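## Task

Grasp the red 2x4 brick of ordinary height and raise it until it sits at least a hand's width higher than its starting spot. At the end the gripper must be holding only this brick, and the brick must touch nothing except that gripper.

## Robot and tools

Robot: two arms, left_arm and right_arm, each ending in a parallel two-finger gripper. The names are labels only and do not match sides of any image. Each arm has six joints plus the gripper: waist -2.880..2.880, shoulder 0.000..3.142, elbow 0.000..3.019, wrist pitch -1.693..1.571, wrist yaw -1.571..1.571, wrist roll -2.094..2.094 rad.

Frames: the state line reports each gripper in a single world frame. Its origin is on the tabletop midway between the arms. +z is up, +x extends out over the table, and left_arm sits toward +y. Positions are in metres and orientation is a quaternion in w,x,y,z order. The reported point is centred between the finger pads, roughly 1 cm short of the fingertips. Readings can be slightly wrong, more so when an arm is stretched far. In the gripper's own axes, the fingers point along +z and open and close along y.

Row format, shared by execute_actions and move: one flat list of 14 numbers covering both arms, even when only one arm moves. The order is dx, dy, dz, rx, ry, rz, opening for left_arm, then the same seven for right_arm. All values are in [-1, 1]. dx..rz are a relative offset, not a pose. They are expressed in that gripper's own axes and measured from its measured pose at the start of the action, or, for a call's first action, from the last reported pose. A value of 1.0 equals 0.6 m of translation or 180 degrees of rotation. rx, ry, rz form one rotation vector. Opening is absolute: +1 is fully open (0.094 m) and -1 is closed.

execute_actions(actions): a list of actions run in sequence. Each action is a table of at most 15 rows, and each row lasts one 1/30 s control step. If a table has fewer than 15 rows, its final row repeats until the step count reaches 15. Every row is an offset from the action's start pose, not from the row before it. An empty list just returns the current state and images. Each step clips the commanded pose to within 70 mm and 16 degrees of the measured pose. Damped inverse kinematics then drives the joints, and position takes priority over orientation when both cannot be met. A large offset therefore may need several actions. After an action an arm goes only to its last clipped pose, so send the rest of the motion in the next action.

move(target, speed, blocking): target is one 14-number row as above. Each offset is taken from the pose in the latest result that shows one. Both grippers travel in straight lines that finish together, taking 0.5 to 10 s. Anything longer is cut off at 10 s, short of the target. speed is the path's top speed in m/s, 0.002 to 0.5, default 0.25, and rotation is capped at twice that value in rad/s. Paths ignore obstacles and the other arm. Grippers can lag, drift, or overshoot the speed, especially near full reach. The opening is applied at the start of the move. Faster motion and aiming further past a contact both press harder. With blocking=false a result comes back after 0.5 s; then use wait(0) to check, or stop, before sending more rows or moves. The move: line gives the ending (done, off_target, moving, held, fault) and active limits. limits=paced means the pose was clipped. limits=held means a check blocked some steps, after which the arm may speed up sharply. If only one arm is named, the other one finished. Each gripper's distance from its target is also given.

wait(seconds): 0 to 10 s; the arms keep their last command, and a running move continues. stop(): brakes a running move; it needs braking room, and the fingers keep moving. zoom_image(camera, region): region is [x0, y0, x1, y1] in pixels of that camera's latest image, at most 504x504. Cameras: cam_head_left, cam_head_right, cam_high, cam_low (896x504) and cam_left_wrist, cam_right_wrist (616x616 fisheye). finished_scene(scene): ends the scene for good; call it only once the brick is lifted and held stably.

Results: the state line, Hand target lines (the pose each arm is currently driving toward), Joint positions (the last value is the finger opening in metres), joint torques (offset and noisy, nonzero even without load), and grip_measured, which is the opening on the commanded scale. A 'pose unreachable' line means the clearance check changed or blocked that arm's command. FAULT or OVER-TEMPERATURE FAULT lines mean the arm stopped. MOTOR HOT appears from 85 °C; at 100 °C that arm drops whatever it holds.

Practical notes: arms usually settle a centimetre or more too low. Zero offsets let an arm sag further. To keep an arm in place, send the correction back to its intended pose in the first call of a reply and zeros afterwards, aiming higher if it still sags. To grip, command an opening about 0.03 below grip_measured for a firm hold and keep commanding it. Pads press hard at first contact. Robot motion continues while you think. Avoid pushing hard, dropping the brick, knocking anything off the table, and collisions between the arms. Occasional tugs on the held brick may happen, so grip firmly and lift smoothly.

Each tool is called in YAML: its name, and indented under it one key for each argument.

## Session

execute_actions:
  actions: []

Scene clock: 0.00 s.
left_arm: end_effector_position=(+0.5534, +0.0627, +0.2581) grip_measured=+1.000 end_effector_quat_wxyz=(+0.457, -0.583, +0.669, +0.055) | right_arm: end_effector_position=(+0.7292, -0.1161, +0.1364) grip_measured=+1.000 end_effector_quat_wxyz=(+0.155, +0.100, +0.976, +0.113)
Joint positions: left_arm=[-0.635  1.961  1.896 -1.384 -0.952 -2.018  0.094] | right_arm=[ 0.132  2.119  1.978 -1.051 -0.074  0.549  0.094]
Joint velocities: left_arm=[-0.005  0.005  0.002 -0.012 -0.051  0.037  0.   ] | right_arm=[-0.005 -0.015 -0.007 -0.002 -0.037 -0.066  0.   ]
Joint torques (N m, as the arm reports them, + toward a larger angle): no reading
Motor temperatures (°C, as the motors report them): left_arm=[24 20 23 22 20 23] | right_arm=[22 23 26 22 22 21]
Hand target (left_arm): +0.558, +0.060, +0.269; +0.460, -0.588, +0.664, +0.043
Hand target (right_arm): +0.738, -0.113, +0.158; +0.174, +0.099, +0.972, +0.122
camera_calibration (this result's frames):
cam_left_wrist: T_world_to_cam=[[0.835322, -0.307417, 0.455777, -0.558252], [-0.233317, -0.948915, -0.212423, 0.250694], [0.497796, 0.0711006, -0.864375, 0.0667896], [0, 0, 0, 1]] pos_world=[0.491564, 0.0615225, 0.365423]
cam_right_wrist: T_world_to_cam=[[-0.159392, -0.954714, -0.251226, 0.0415843], [-0.949224, 0.078295, 0.304702, 0.661661], [-0.271234, 0.287037, -0.918718, 0.480786], [0, 0, 0, 1]] pos_world=[0.765098, -0.150107, 0.250544]

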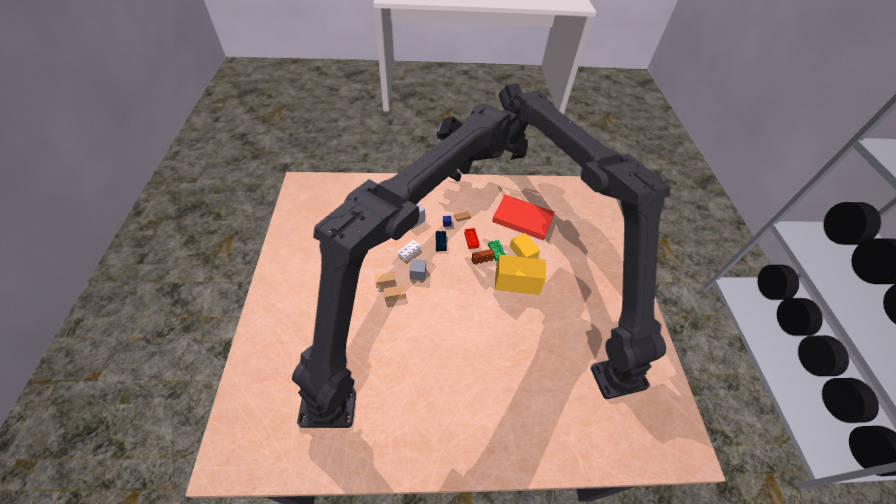

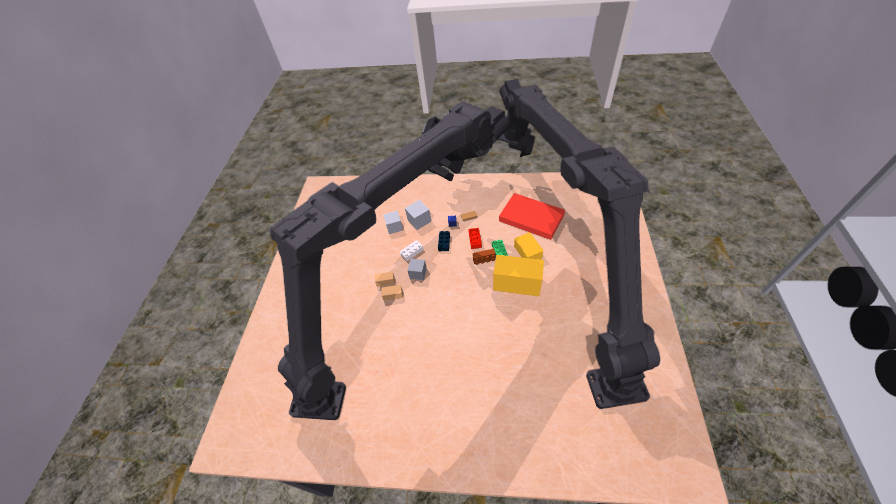

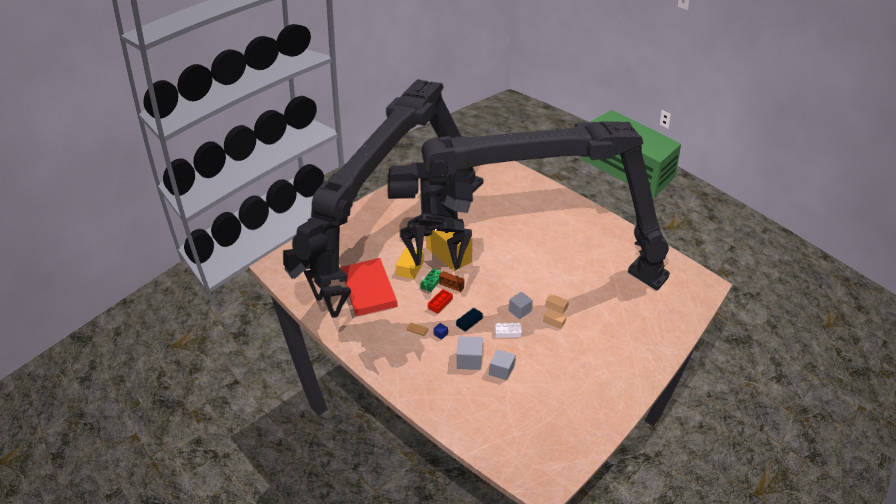

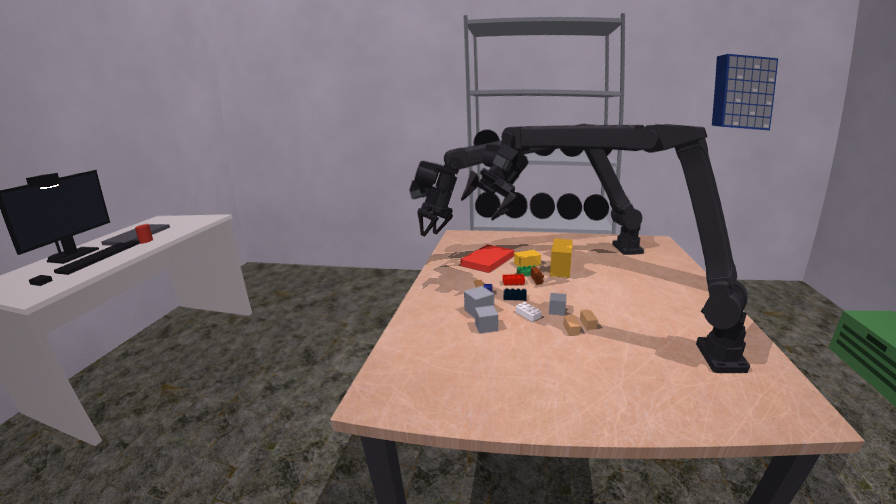

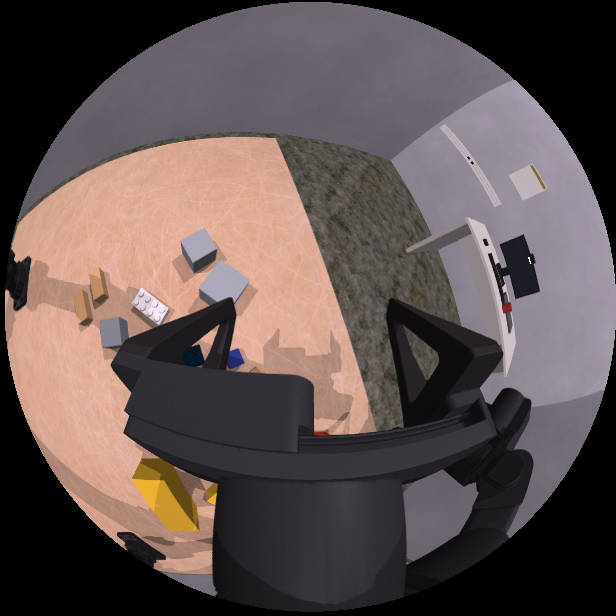

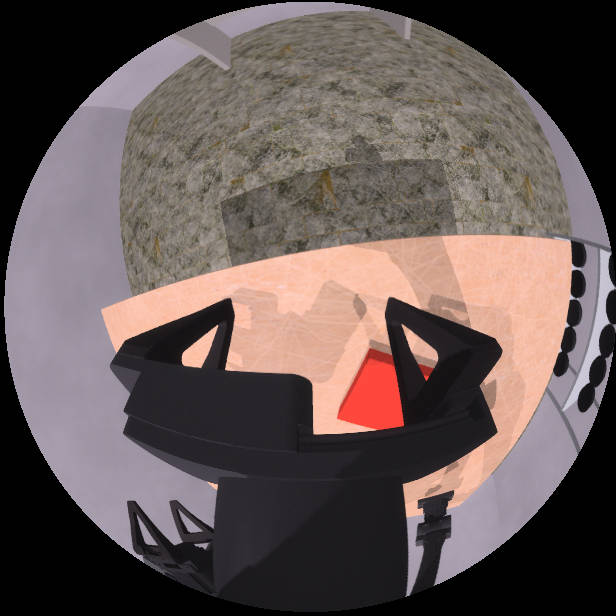

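zoom_image:
  camera: "cam_head_right"
  region: [420, 200, 540, 290]

zoom_image:
  camera: "cam_high"
  region: [390, 250, 530, 350]

Region (420, 200, 540, 290) of cam_head_right's 896x504 image, scaled by 4.200, with more detail than that image has; it fills the top 378 rows of this view, and the rest is white.

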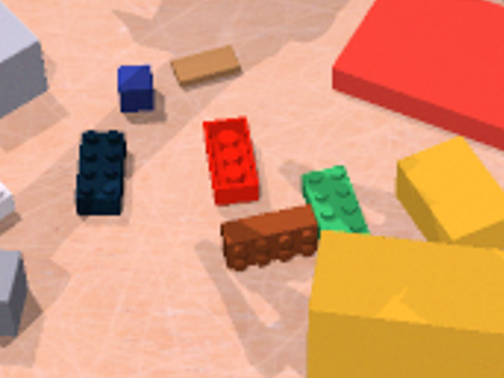

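Region (390, 250, 530, 350) of cam_high's 896x504 image, scaled by 3.600, with more detail than that image has; it fills the top 360 rows of this view, and the rest is white.

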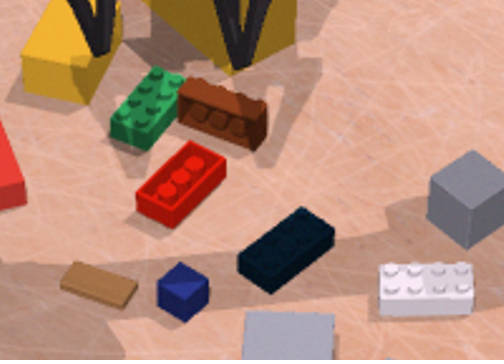

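move:
  target: [0.267,0.172,-0.03,0.008,0.323,0.363,0.25,0,-0.15,-0.04,0,0,0,1]
  speed: 0.35

Scene clock: 43.97 s.
left_arm: end_effector_position=(+0.4594, -0.0276, +0.1024) grip_measured=+0.252 end_effector_quat_wxyz=(-0.005, -0.098, +0.995, +0.009) | right_arm: end_effector_position=(+0.7013, -0.2029, +0.1114) grip_measured=+1.000 end_effector_quat_wxyz=(+0.131, +0.104, +0.980, +0.105)
Joint positions: left_arm=[-0.619  2.013  1.76  -1.337 -0.008 -0.826  0.059] | right_arm=[ 0.017  2.023  1.765 -0.995 -0.115  0.445  0.094]
Joint velocities: left_arm=[ 0.015 -0.015  0.002 -0.022  0.037 -0.022 -0.   ] | right_arm=[ 0.005 -0.015 -0.002  0.032  0.022 -0.037  0.   ]
Joint torques (N m, as the arm reports them, + toward a larger angle): left_arm=[  1.31 -19.85  14.06  -0.43   0.23   0.07] | right_arm=[ -1.31 -22.23   8.47   2.34  -0.31  -0.07]
Motor temperatures (°C, as the motors report them): left_arm=[24 24 30 22 21 23] | right_arm=[22 28 31 23 22 21]
Hand target (left_arm): +0.472, -0.032, +0.113; +0.001, -0.096, +0.995, +0.001
Hand target (right_arm): +0.706, -0.206, +0.136; +0.155, +0.100, +0.976, +0.113
Off the commanded pose (left_arm): 0.018 m, 1 deg.
Off the commanded pose (right_arm): 0.026 m, 3 deg.
move: off_target (left_arm, right_arm)
camera_calibration (this result's frames):
cam_left_wrist: T_world_to_cam=[[0.196216, -0.980178, -0.0273805, -0.111978], [-0.789809, -0.174532, 0.587997, 0.305064], [-0.581121, -0.0937493, -0.808399, 0.470833], [0, 0, 0, 1]] pos_world=[0.536525, -0.0123743, 0.198178]
cam_right_wrist: T_world_to_cam=[[-0.175651, -0.956715, -0.232039, -0.0431025], [-0.932358, 0.0860105, 0.351157, 0.634133], [-0.315999, 0.278025, -0.907109, 0.503368], [0, 0, 0, 1]] pos_world=[0.742732, -0.235728, 0.223928]

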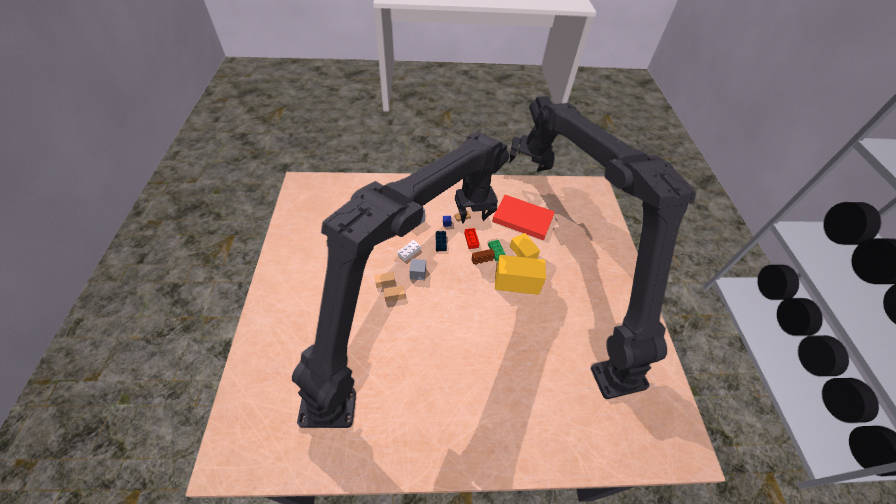

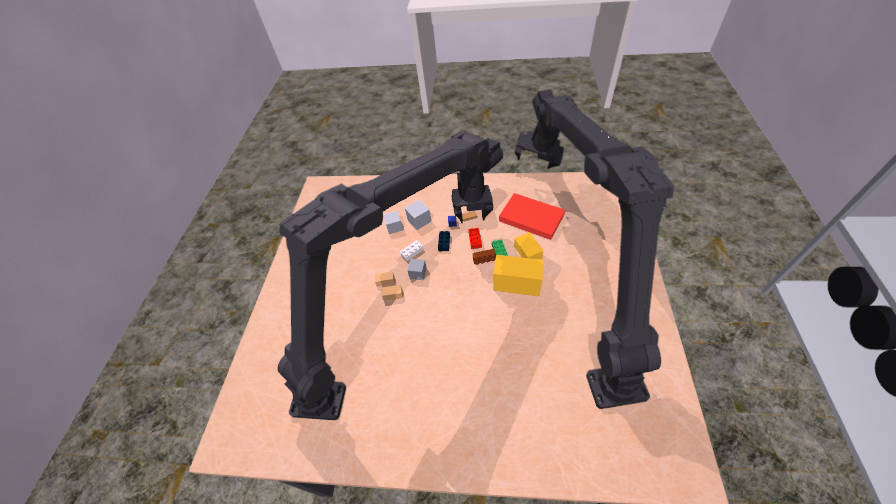

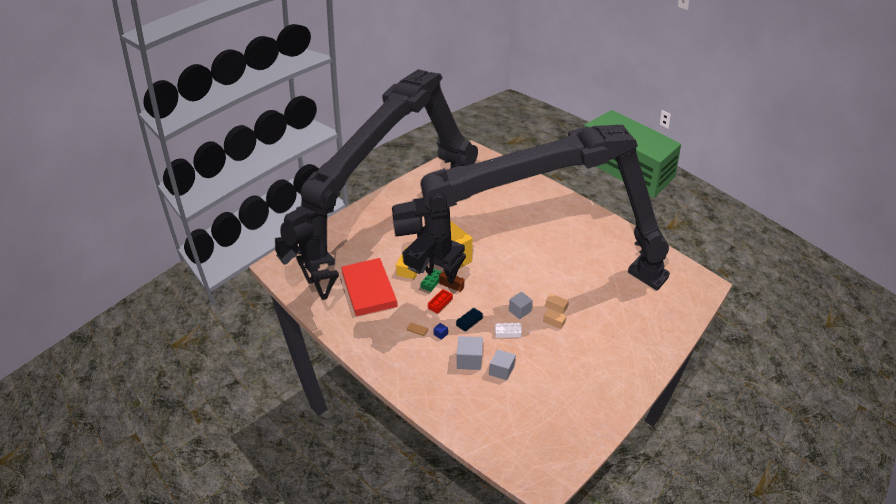

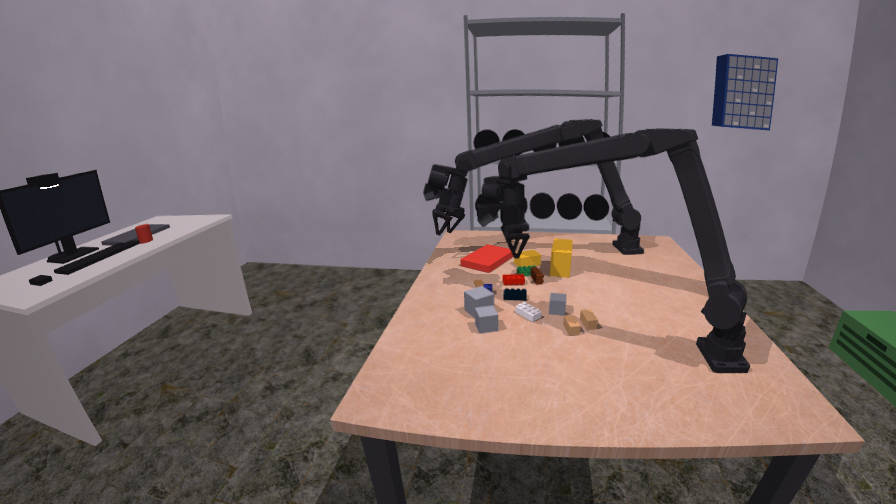

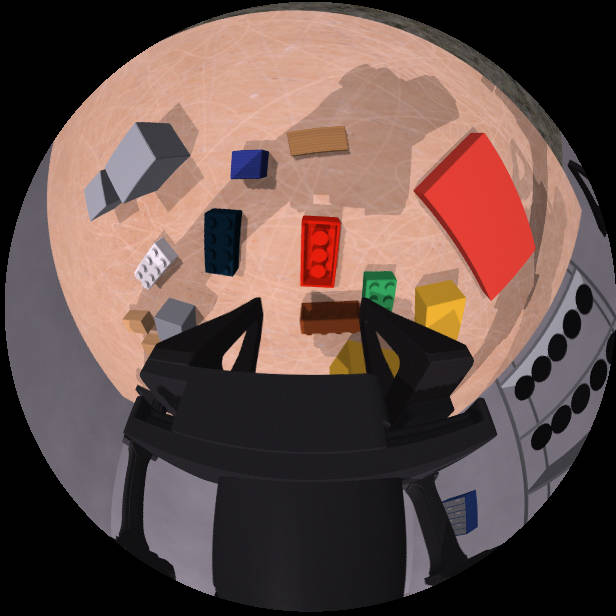

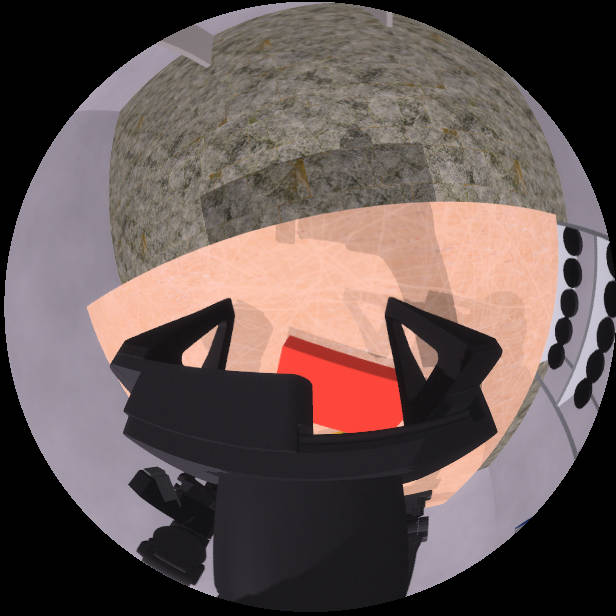

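move:
  target: [-0.012,-0.016,0.1,0,-0.003,0,0.25,0,0,-0.03,0,0,0,1]
  speed: 0.12

zoom_image:
  camera: "cam_low"
  region: [460, 230, 570, 310]

Scene clock: 54.90 s.
left_arm: end_effector_position=(+0.4639, -0.0305, +0.0493) grip_measured=+0.252 end_effector_quat_wxyz=(-0.005, -0.097, +0.995, +0.011) | right_arm: end_effector_position=(+0.6971, -0.2038, +0.1100) grip_measured=+1.000 end_effector_quat_wxyz=(+0.122, +0.105, +0.982, +0.102)
Joint positions: left_arm=[-0.619  2.073  1.712 -1.232 -0.01  -0.825  0.059] | right_arm=[ 0.017  2.023  1.765 -1.013 -0.115  0.445  0.094]
Joint velocities: left_arm=[-0.005 -0.015 -0.007  0.012  0.037  0.037 -0.001] | right_arm=[-0.015  0.005  0.012  0.012  0.037  0.081  0.   ]
Joint torques (N m, as the arm reports them, + toward a larger angle): left_arm=[  0.58 -20.38   9.55   1.    -0.19  -0.05] | right_arm=[ -1.38 -21.34   8.67   0.97  -0.18   0.  ]
Motor temperatures (°C, as the motors report them): left_arm=[24 24 31 22 21 23] | right_arm=[22 29 31 23 22 21]
Hand target (left_arm): +0.467, -0.034, +0.042; +0.000, -0.098, +0.995, +0.010
Hand target (right_arm): +0.696, -0.206, +0.128; +0.131, +0.104, +0.980, +0.105
Off the commanded pose (left_arm): 0.009 m, 1 deg.
Off the commanded pose (right_arm): 0.019 m, 1 deg.
move: off_target (right_arm)
camera_calibration (this result's frames):
cam_left_wrist: T_world_to_cam=[[0.194661, -0.980401, -0.0303435, -0.116313], [-0.789638, -0.174986, 0.588092, 0.33926], [-0.581876, -0.0905181, -0.808225, 0.430733], [0, 0, 0, 1]] pos_world=[0.541168, -0.0156786, 0.145084]
cam_right_wrist: T_world_to_cam=[[-0.179379, -0.957696, -0.225038, -0.0433935], [-0.925986, 0.0871153, 0.36737, 0.624797], [-0.332224, 0.27428, -0.90244, 0.511106], [0, 0, 0, 1]] pos_world=[0.740571, -0.236173, 0.221946]

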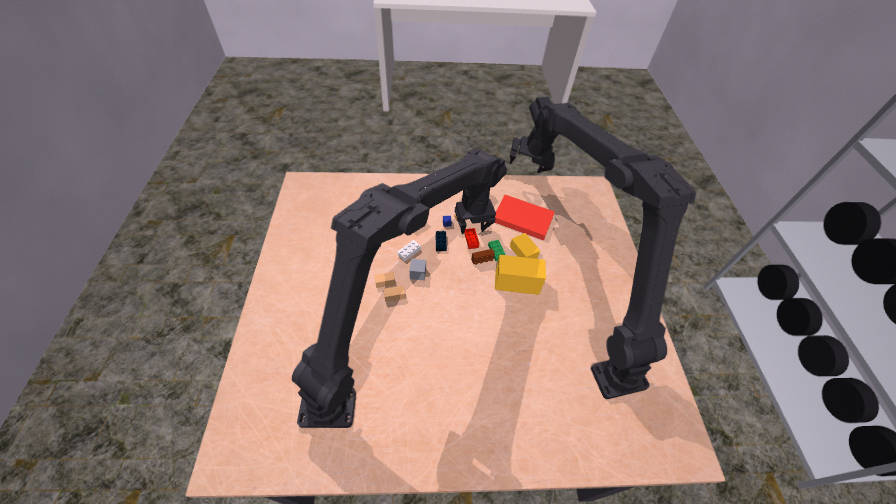

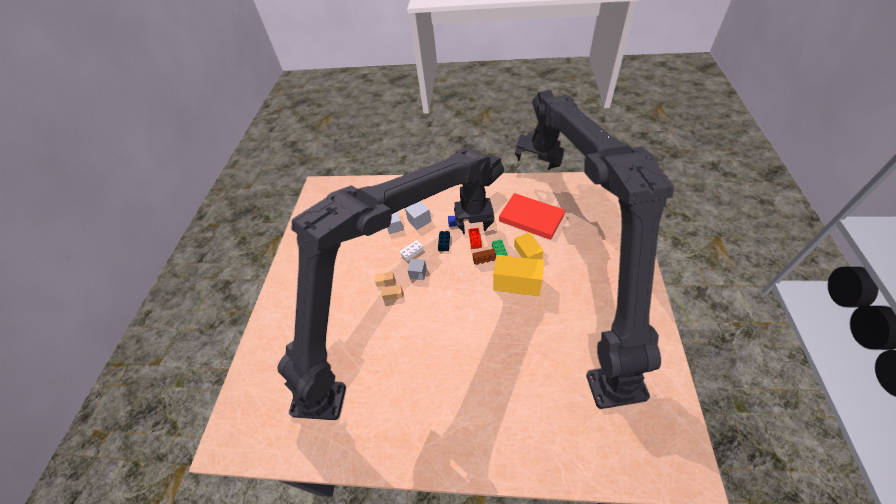

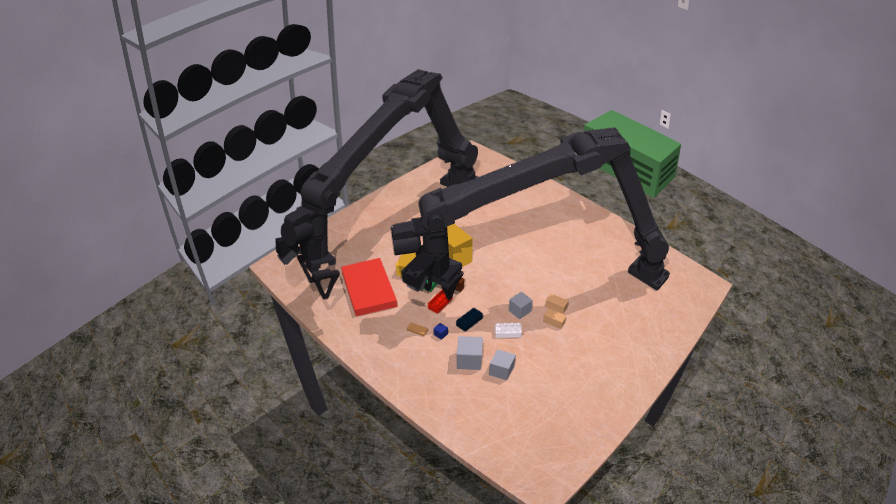

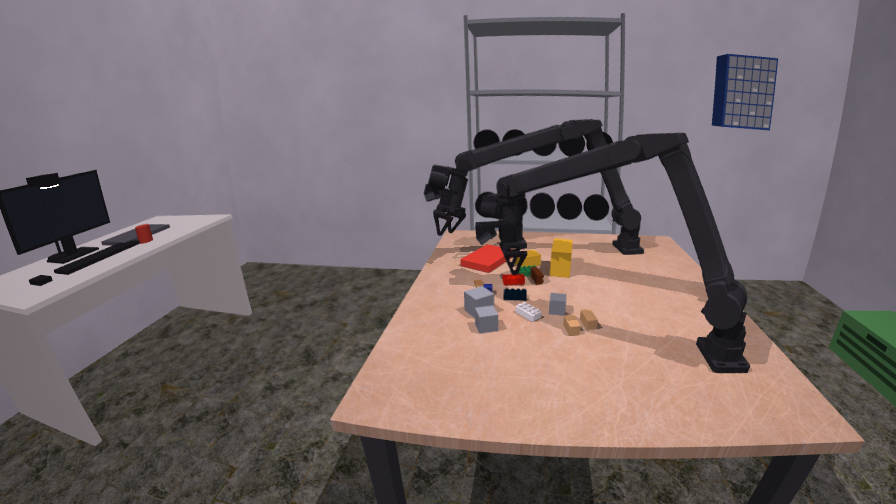

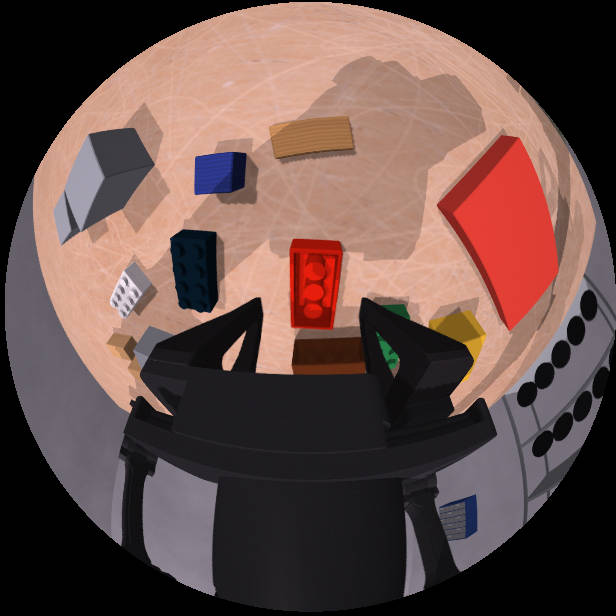

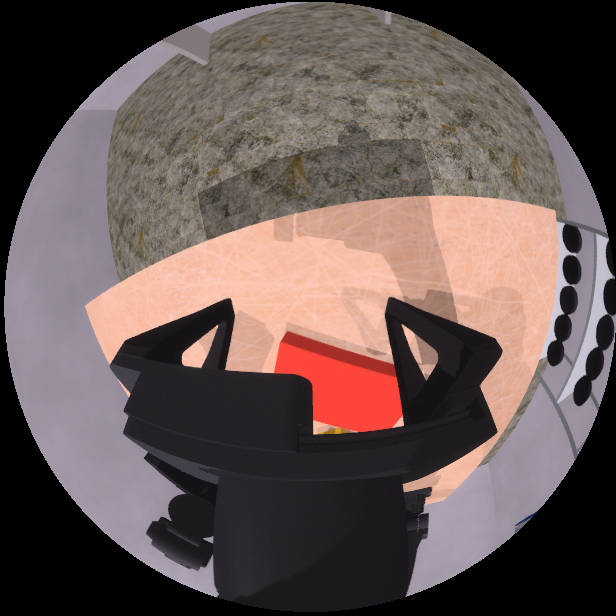

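Region (460, 230, 570, 310) of cam_low's 896x504 image, scaled by 4.582, with more detail than that image has; it fills the top 367 rows of this view, and the rest is white.

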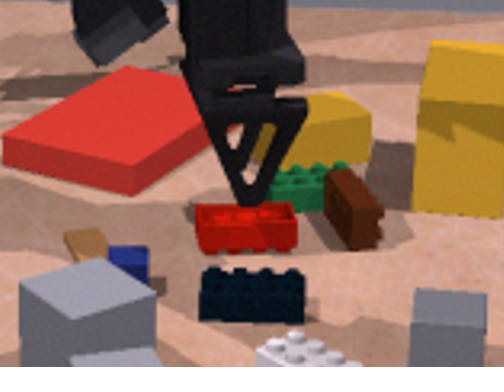

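move:
  target: [-0.006,-0.006,0.064,0,-0.003,0,0.25,0,0,-0.03,0,0,0,1]
  speed: 0.07

zoom_image:
  camera: "cam_low"
  region: [460, 230, 570, 310]

Scene clock: 64.80 s.
left_arm: end_effector_position=(+0.4652, -0.0311, +0.0235) grip_measured=+0.252 end_effector_quat_wxyz=(-0.001, -0.097, +0.995, +0.009) | right_arm: end_effector_position=(+0.6928, -0.2047, +0.1087) grip_measured=+1.000 end_effector_quat_wxyz=(+0.113, +0.105, +0.983, +0.099)
Joint positions: left_arm=[-0.619  2.098  1.681 -1.168 -0.011 -0.825  0.059] | right_arm=[ 0.017  2.023  1.765 -1.032 -0.115  0.445  0.094]
Joint velocities: left_arm=[-0.005 -0.015  0.012 -0.012  0.022  0.051  0.001] | right_arm=[-0.015  0.005  0.007  0.002 -0.007  0.037  0.   ]
Joint torques (N m, as the arm reports them, + toward a larger angle): left_arm=[  0.78 -19.64   9.12   1.01  -0.18  -0.02] | right_arm=[ -1.38 -21.25   8.75   0.86  -0.17   0.01]
Motor temperatures (°C, as the motors report them): left_arm=[24 24 30 22 21 23] | right_arm=[22 29 31 23 22 21]
Hand target (left_arm): +0.467, -0.032, +0.011; -0.000, -0.097, +0.995, +0.011
Hand target (right_arm): +0.692, -0.207, +0.127; +0.122, +0.105, +0.982, +0.102
Off the commanded pose (left_arm): 0.013 m, 0 deg.
Off the commanded pose (right_arm): 0.019 m, 1 deg.
move: off_target (left_arm, right_arm)
camera_calibration (this result's frames):
cam_left_wrist: T_world_to_cam=[[0.194848, -0.980509, -0.0252095, -0.118126], [-0.794138, -0.172793, 0.582655, 0.357614], [-0.575655, -0.0935093, -0.812329, 0.407656], [0, 0, 0, 1]] pos_world=[0.541681, -0.0159111, 0.119808]
cam_right_wrist: T_world_to_cam=[[-0.183504, -0.958597, -0.217758, -0.0435086], [-0.918983, 0.0886443, 0.384203, 0.614953], [-0.348993, 0.270619, -0.897201, 0.519013], [0, 0, 0, 1]] pos_world=[0.738279, -0.236674, 0.219918]

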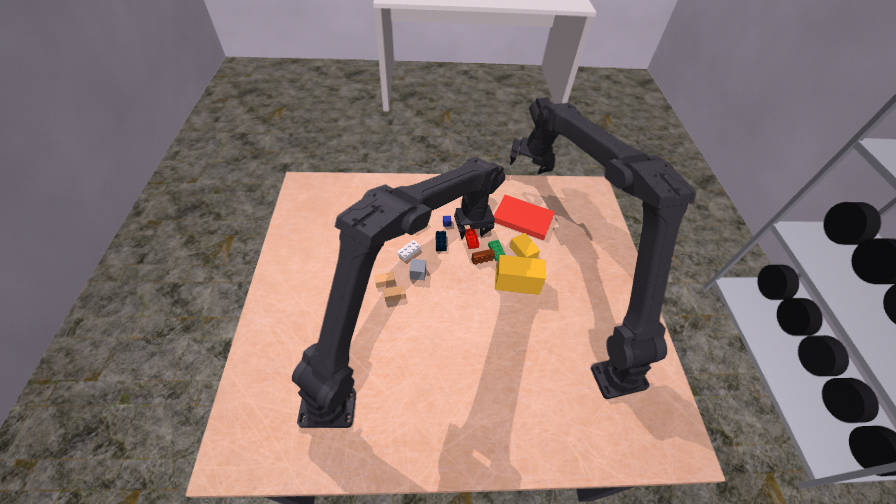

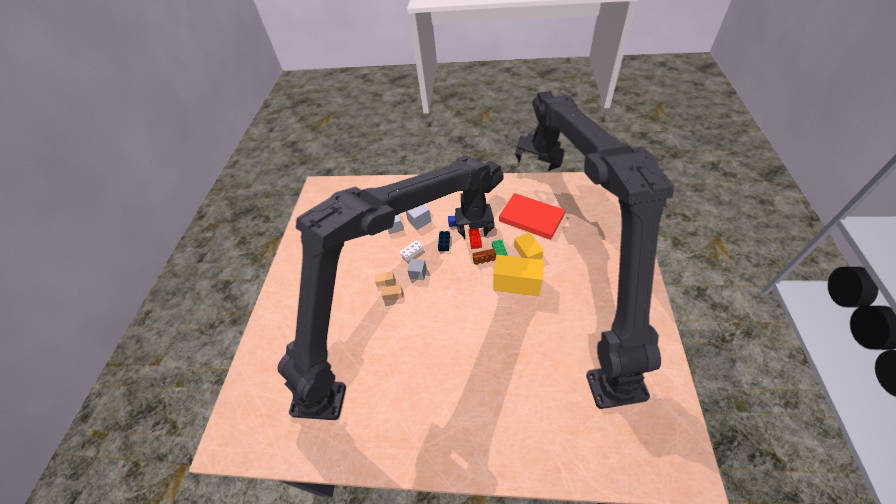

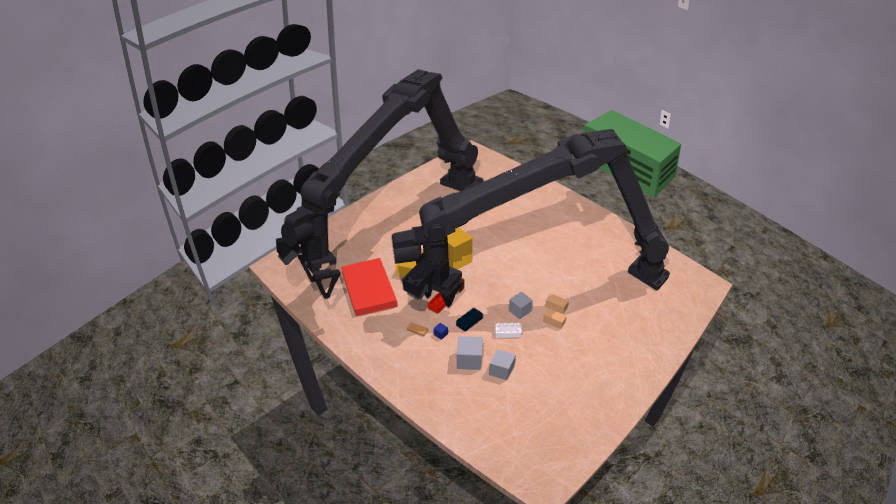

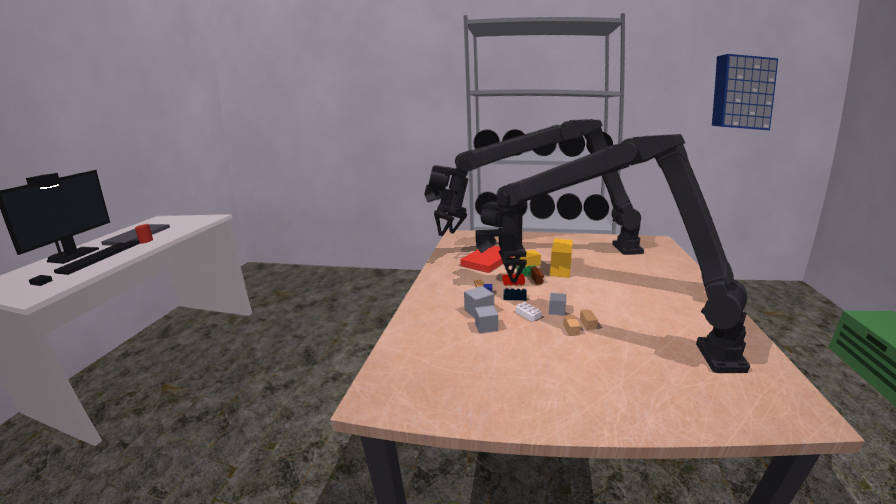

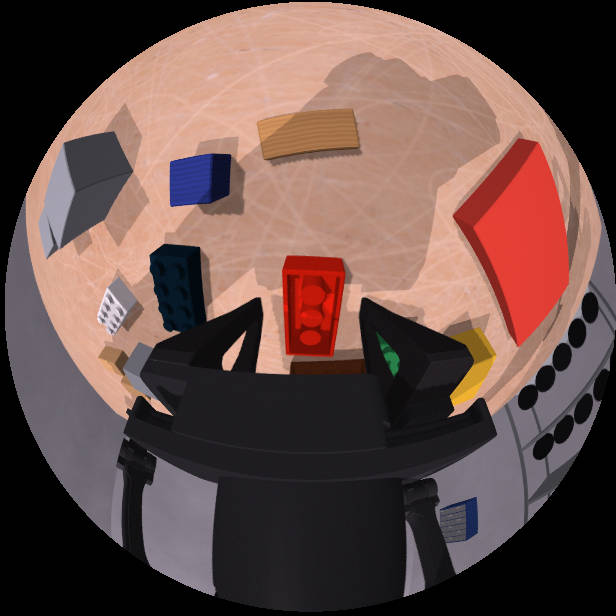

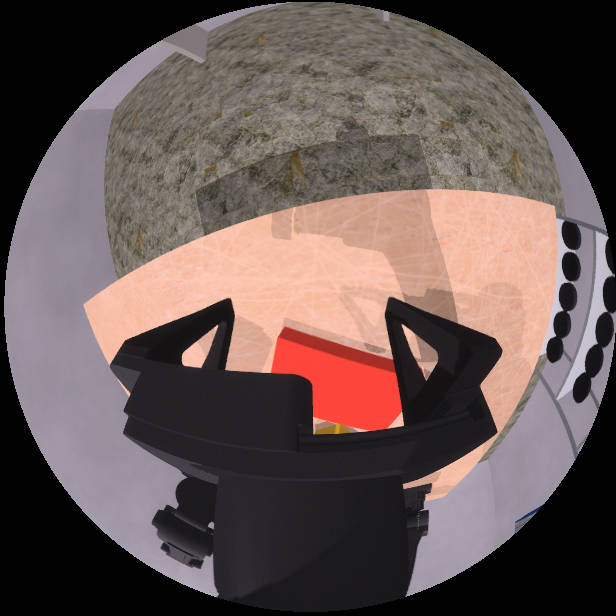

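Region (460, 230, 570, 310) of cam_low's 896x504 image, scaled by 4.582, with more detail than that image has; it fills the top 367 rows of this view, and the rest is white.

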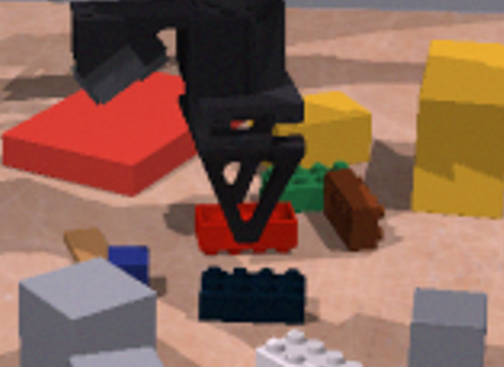

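Needs about another centimetre down.

execute_actions:
  actions:
    - [[-0.003,0,0.024,0,0,0,0.25,0,0,-0.03,0,0,0,1],[-0.003,0,0.027,0,0,0,0.25,0,0,-0.03,0,0,0,1],[-0.003,0,0.030,0,0,0,0.25,0,0,-0.03,0,0,0,1],[-0.003,0,0.033,0,0,0,0.2,0,0,-0.03,0,0,0,1],[-0.003,0,0.036,0,0,0,0.1,0,0,-0.03,0,0,0,1],[-0.003,0,0.038,0,0,0,0.0,0,0,-0.03,0,0,0,1]]

zoom_image:
  camera: "cam_low"
  region: [460, 230, 570, 310]

Scene clock: 76.63 s.
left_arm: end_effector_position=(+0.4644, -0.0305, +0.0159) grip_measured=+0.002 end_effector_quat_wxyz=(+0.001, -0.097, +0.995, +0.006) | right_arm: end_effector_position=(+0.6882, -0.2057, +0.1074) grip_measured=+1.000 end_effector_quat_wxyz=(+0.104, +0.106, +0.984, +0.096)
Joint positions: left_arm=[-0.619  2.1    1.664 -1.141 -0.011 -0.825  0.047] | right_arm=[ 0.017  2.023  1.765 -1.052 -0.115  0.445  0.094]
Joint velocities: left_arm=[ 0.005 -0.015  0.002  0.002 -0.051 -0.037  0.   ] | right_arm=[-0.005 -0.015 -0.002  0.012  0.022 -0.037  0.   ]
Joint torques (N m, as the arm reports them, + toward a larger angle): left_arm=[  1.12 -19.55   8.85   0.99   0.01   0.01] | right_arm=[ -1.27 -21.61   8.75   0.89  -0.16   0.01]
Motor temperatures (°C, as the motors report them): left_arm=[24 24 29 22 21 23] | right_arm=[22 30 31 22 22 21]
Hand target (left_arm): +0.466, -0.030, +0.001; -0.001, -0.097, +0.995, +0.009
Hand target (right_arm): +0.688, -0.208, +0.126; +0.113, +0.105, +0.983, +0.099
Off the commanded pose (left_arm): 0.015 m, 0 deg.
Off the commanded pose (right_arm): 0.019 m, 1 deg.
camera_calibration (this result's frames):
cam_left_wrist: T_world_to_cam=[[0.194968, -0.980597, -0.0204423, -0.11777], [-0.797183, -0.170573, 0.579141, 0.36309], [-0.571391, -0.0966175, -0.814971, 0.399052], [0, 0, 0, 1]] pos_world=[0.540425, -0.0149959, 0.112528]
cam_right_wrist: T_world_to_cam=[[-0.187651, -0.959502, -0.210103, -0.043741], [-0.911369, 0.0903069, 0.401561, 0.604574], [-0.366325, 0.266834, -0.891406, 0.527055], [0, 0, 0, 1]] pos_world=[0.735855, -0.237203, 0.217857]

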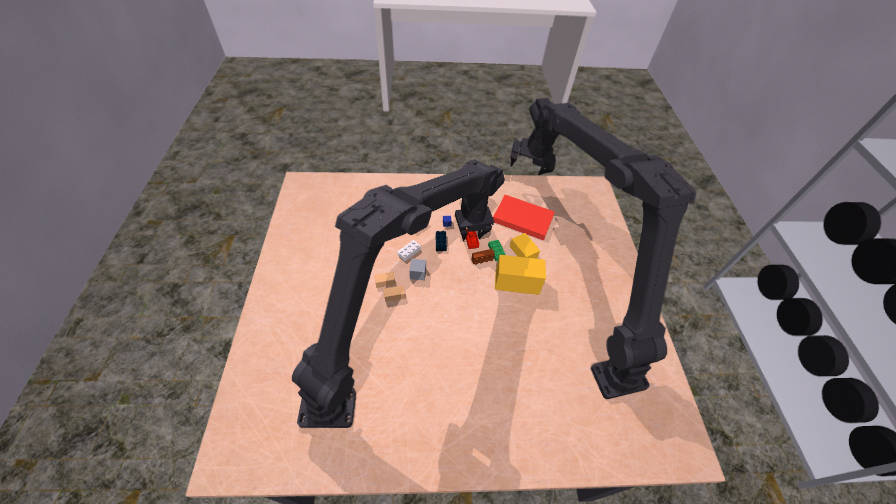

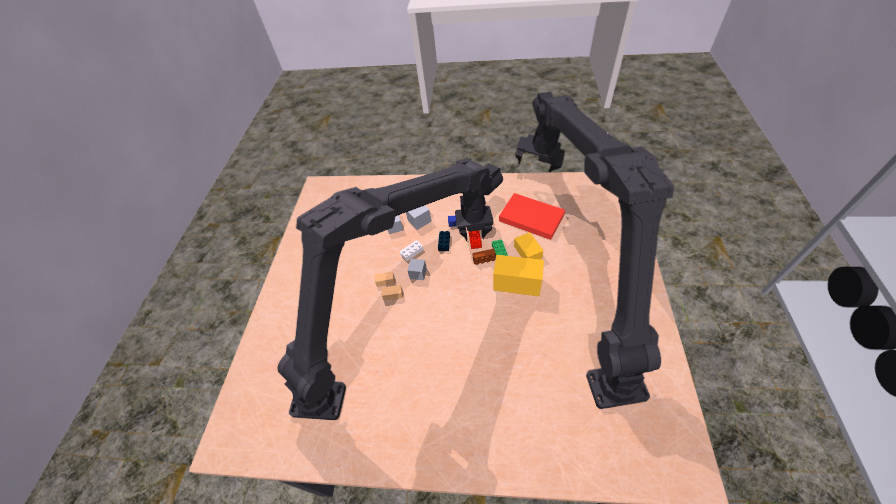

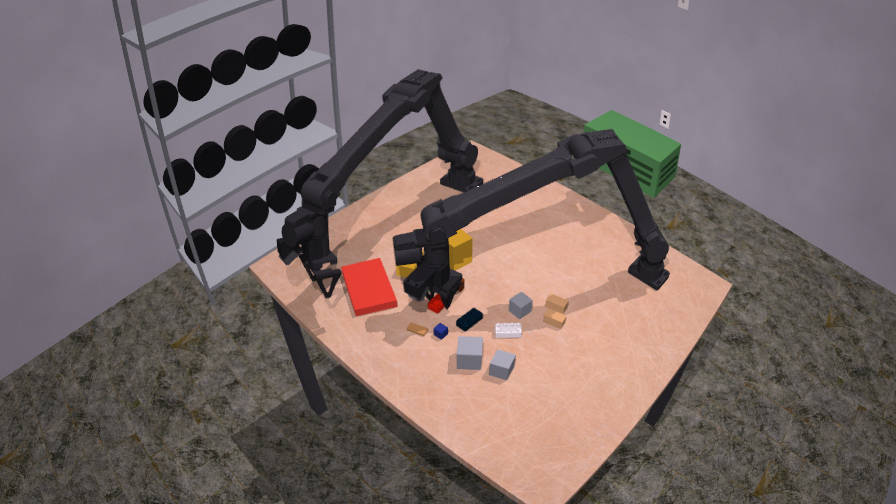

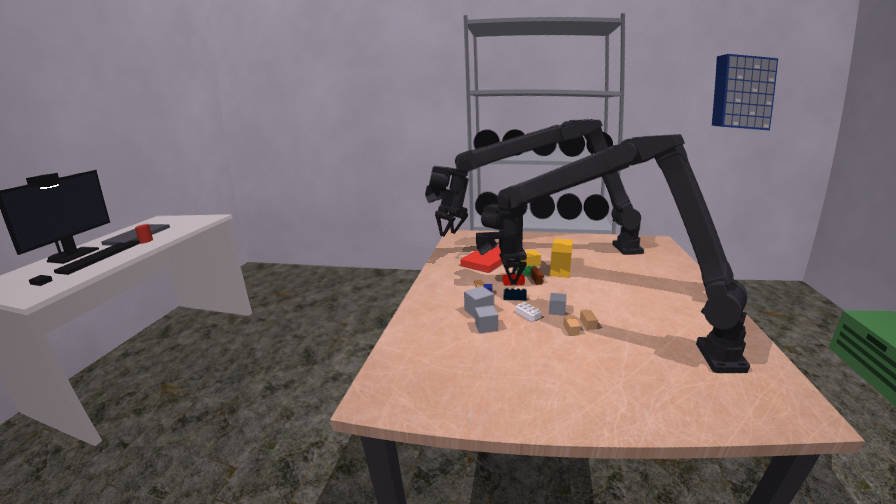

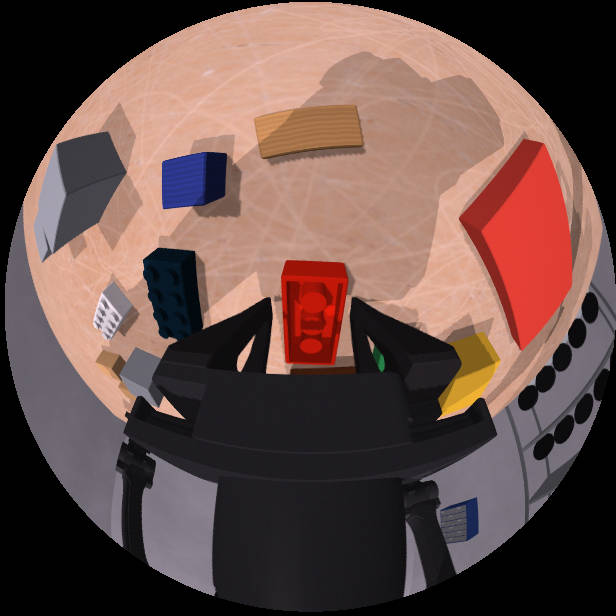

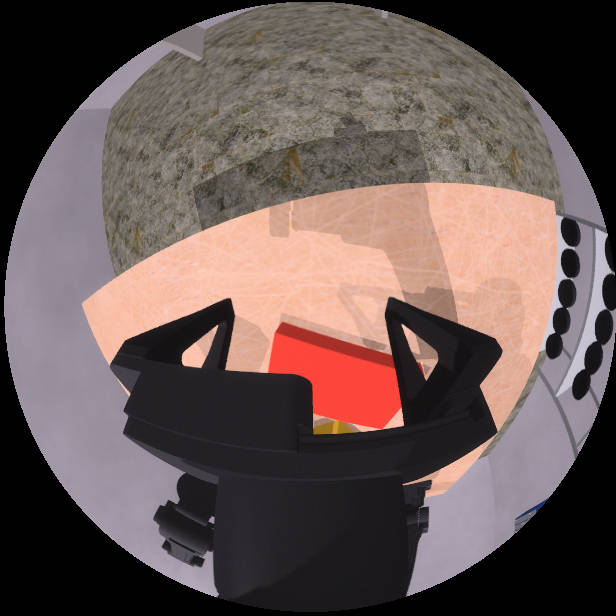

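Region (460, 230, 570, 310) of cam_low's 896x504 image, scaled by 4.582, with more detail than that image has; it fills the top 367 rows of this view, and the rest is white.

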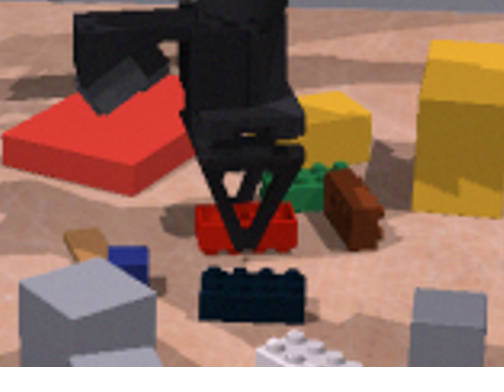

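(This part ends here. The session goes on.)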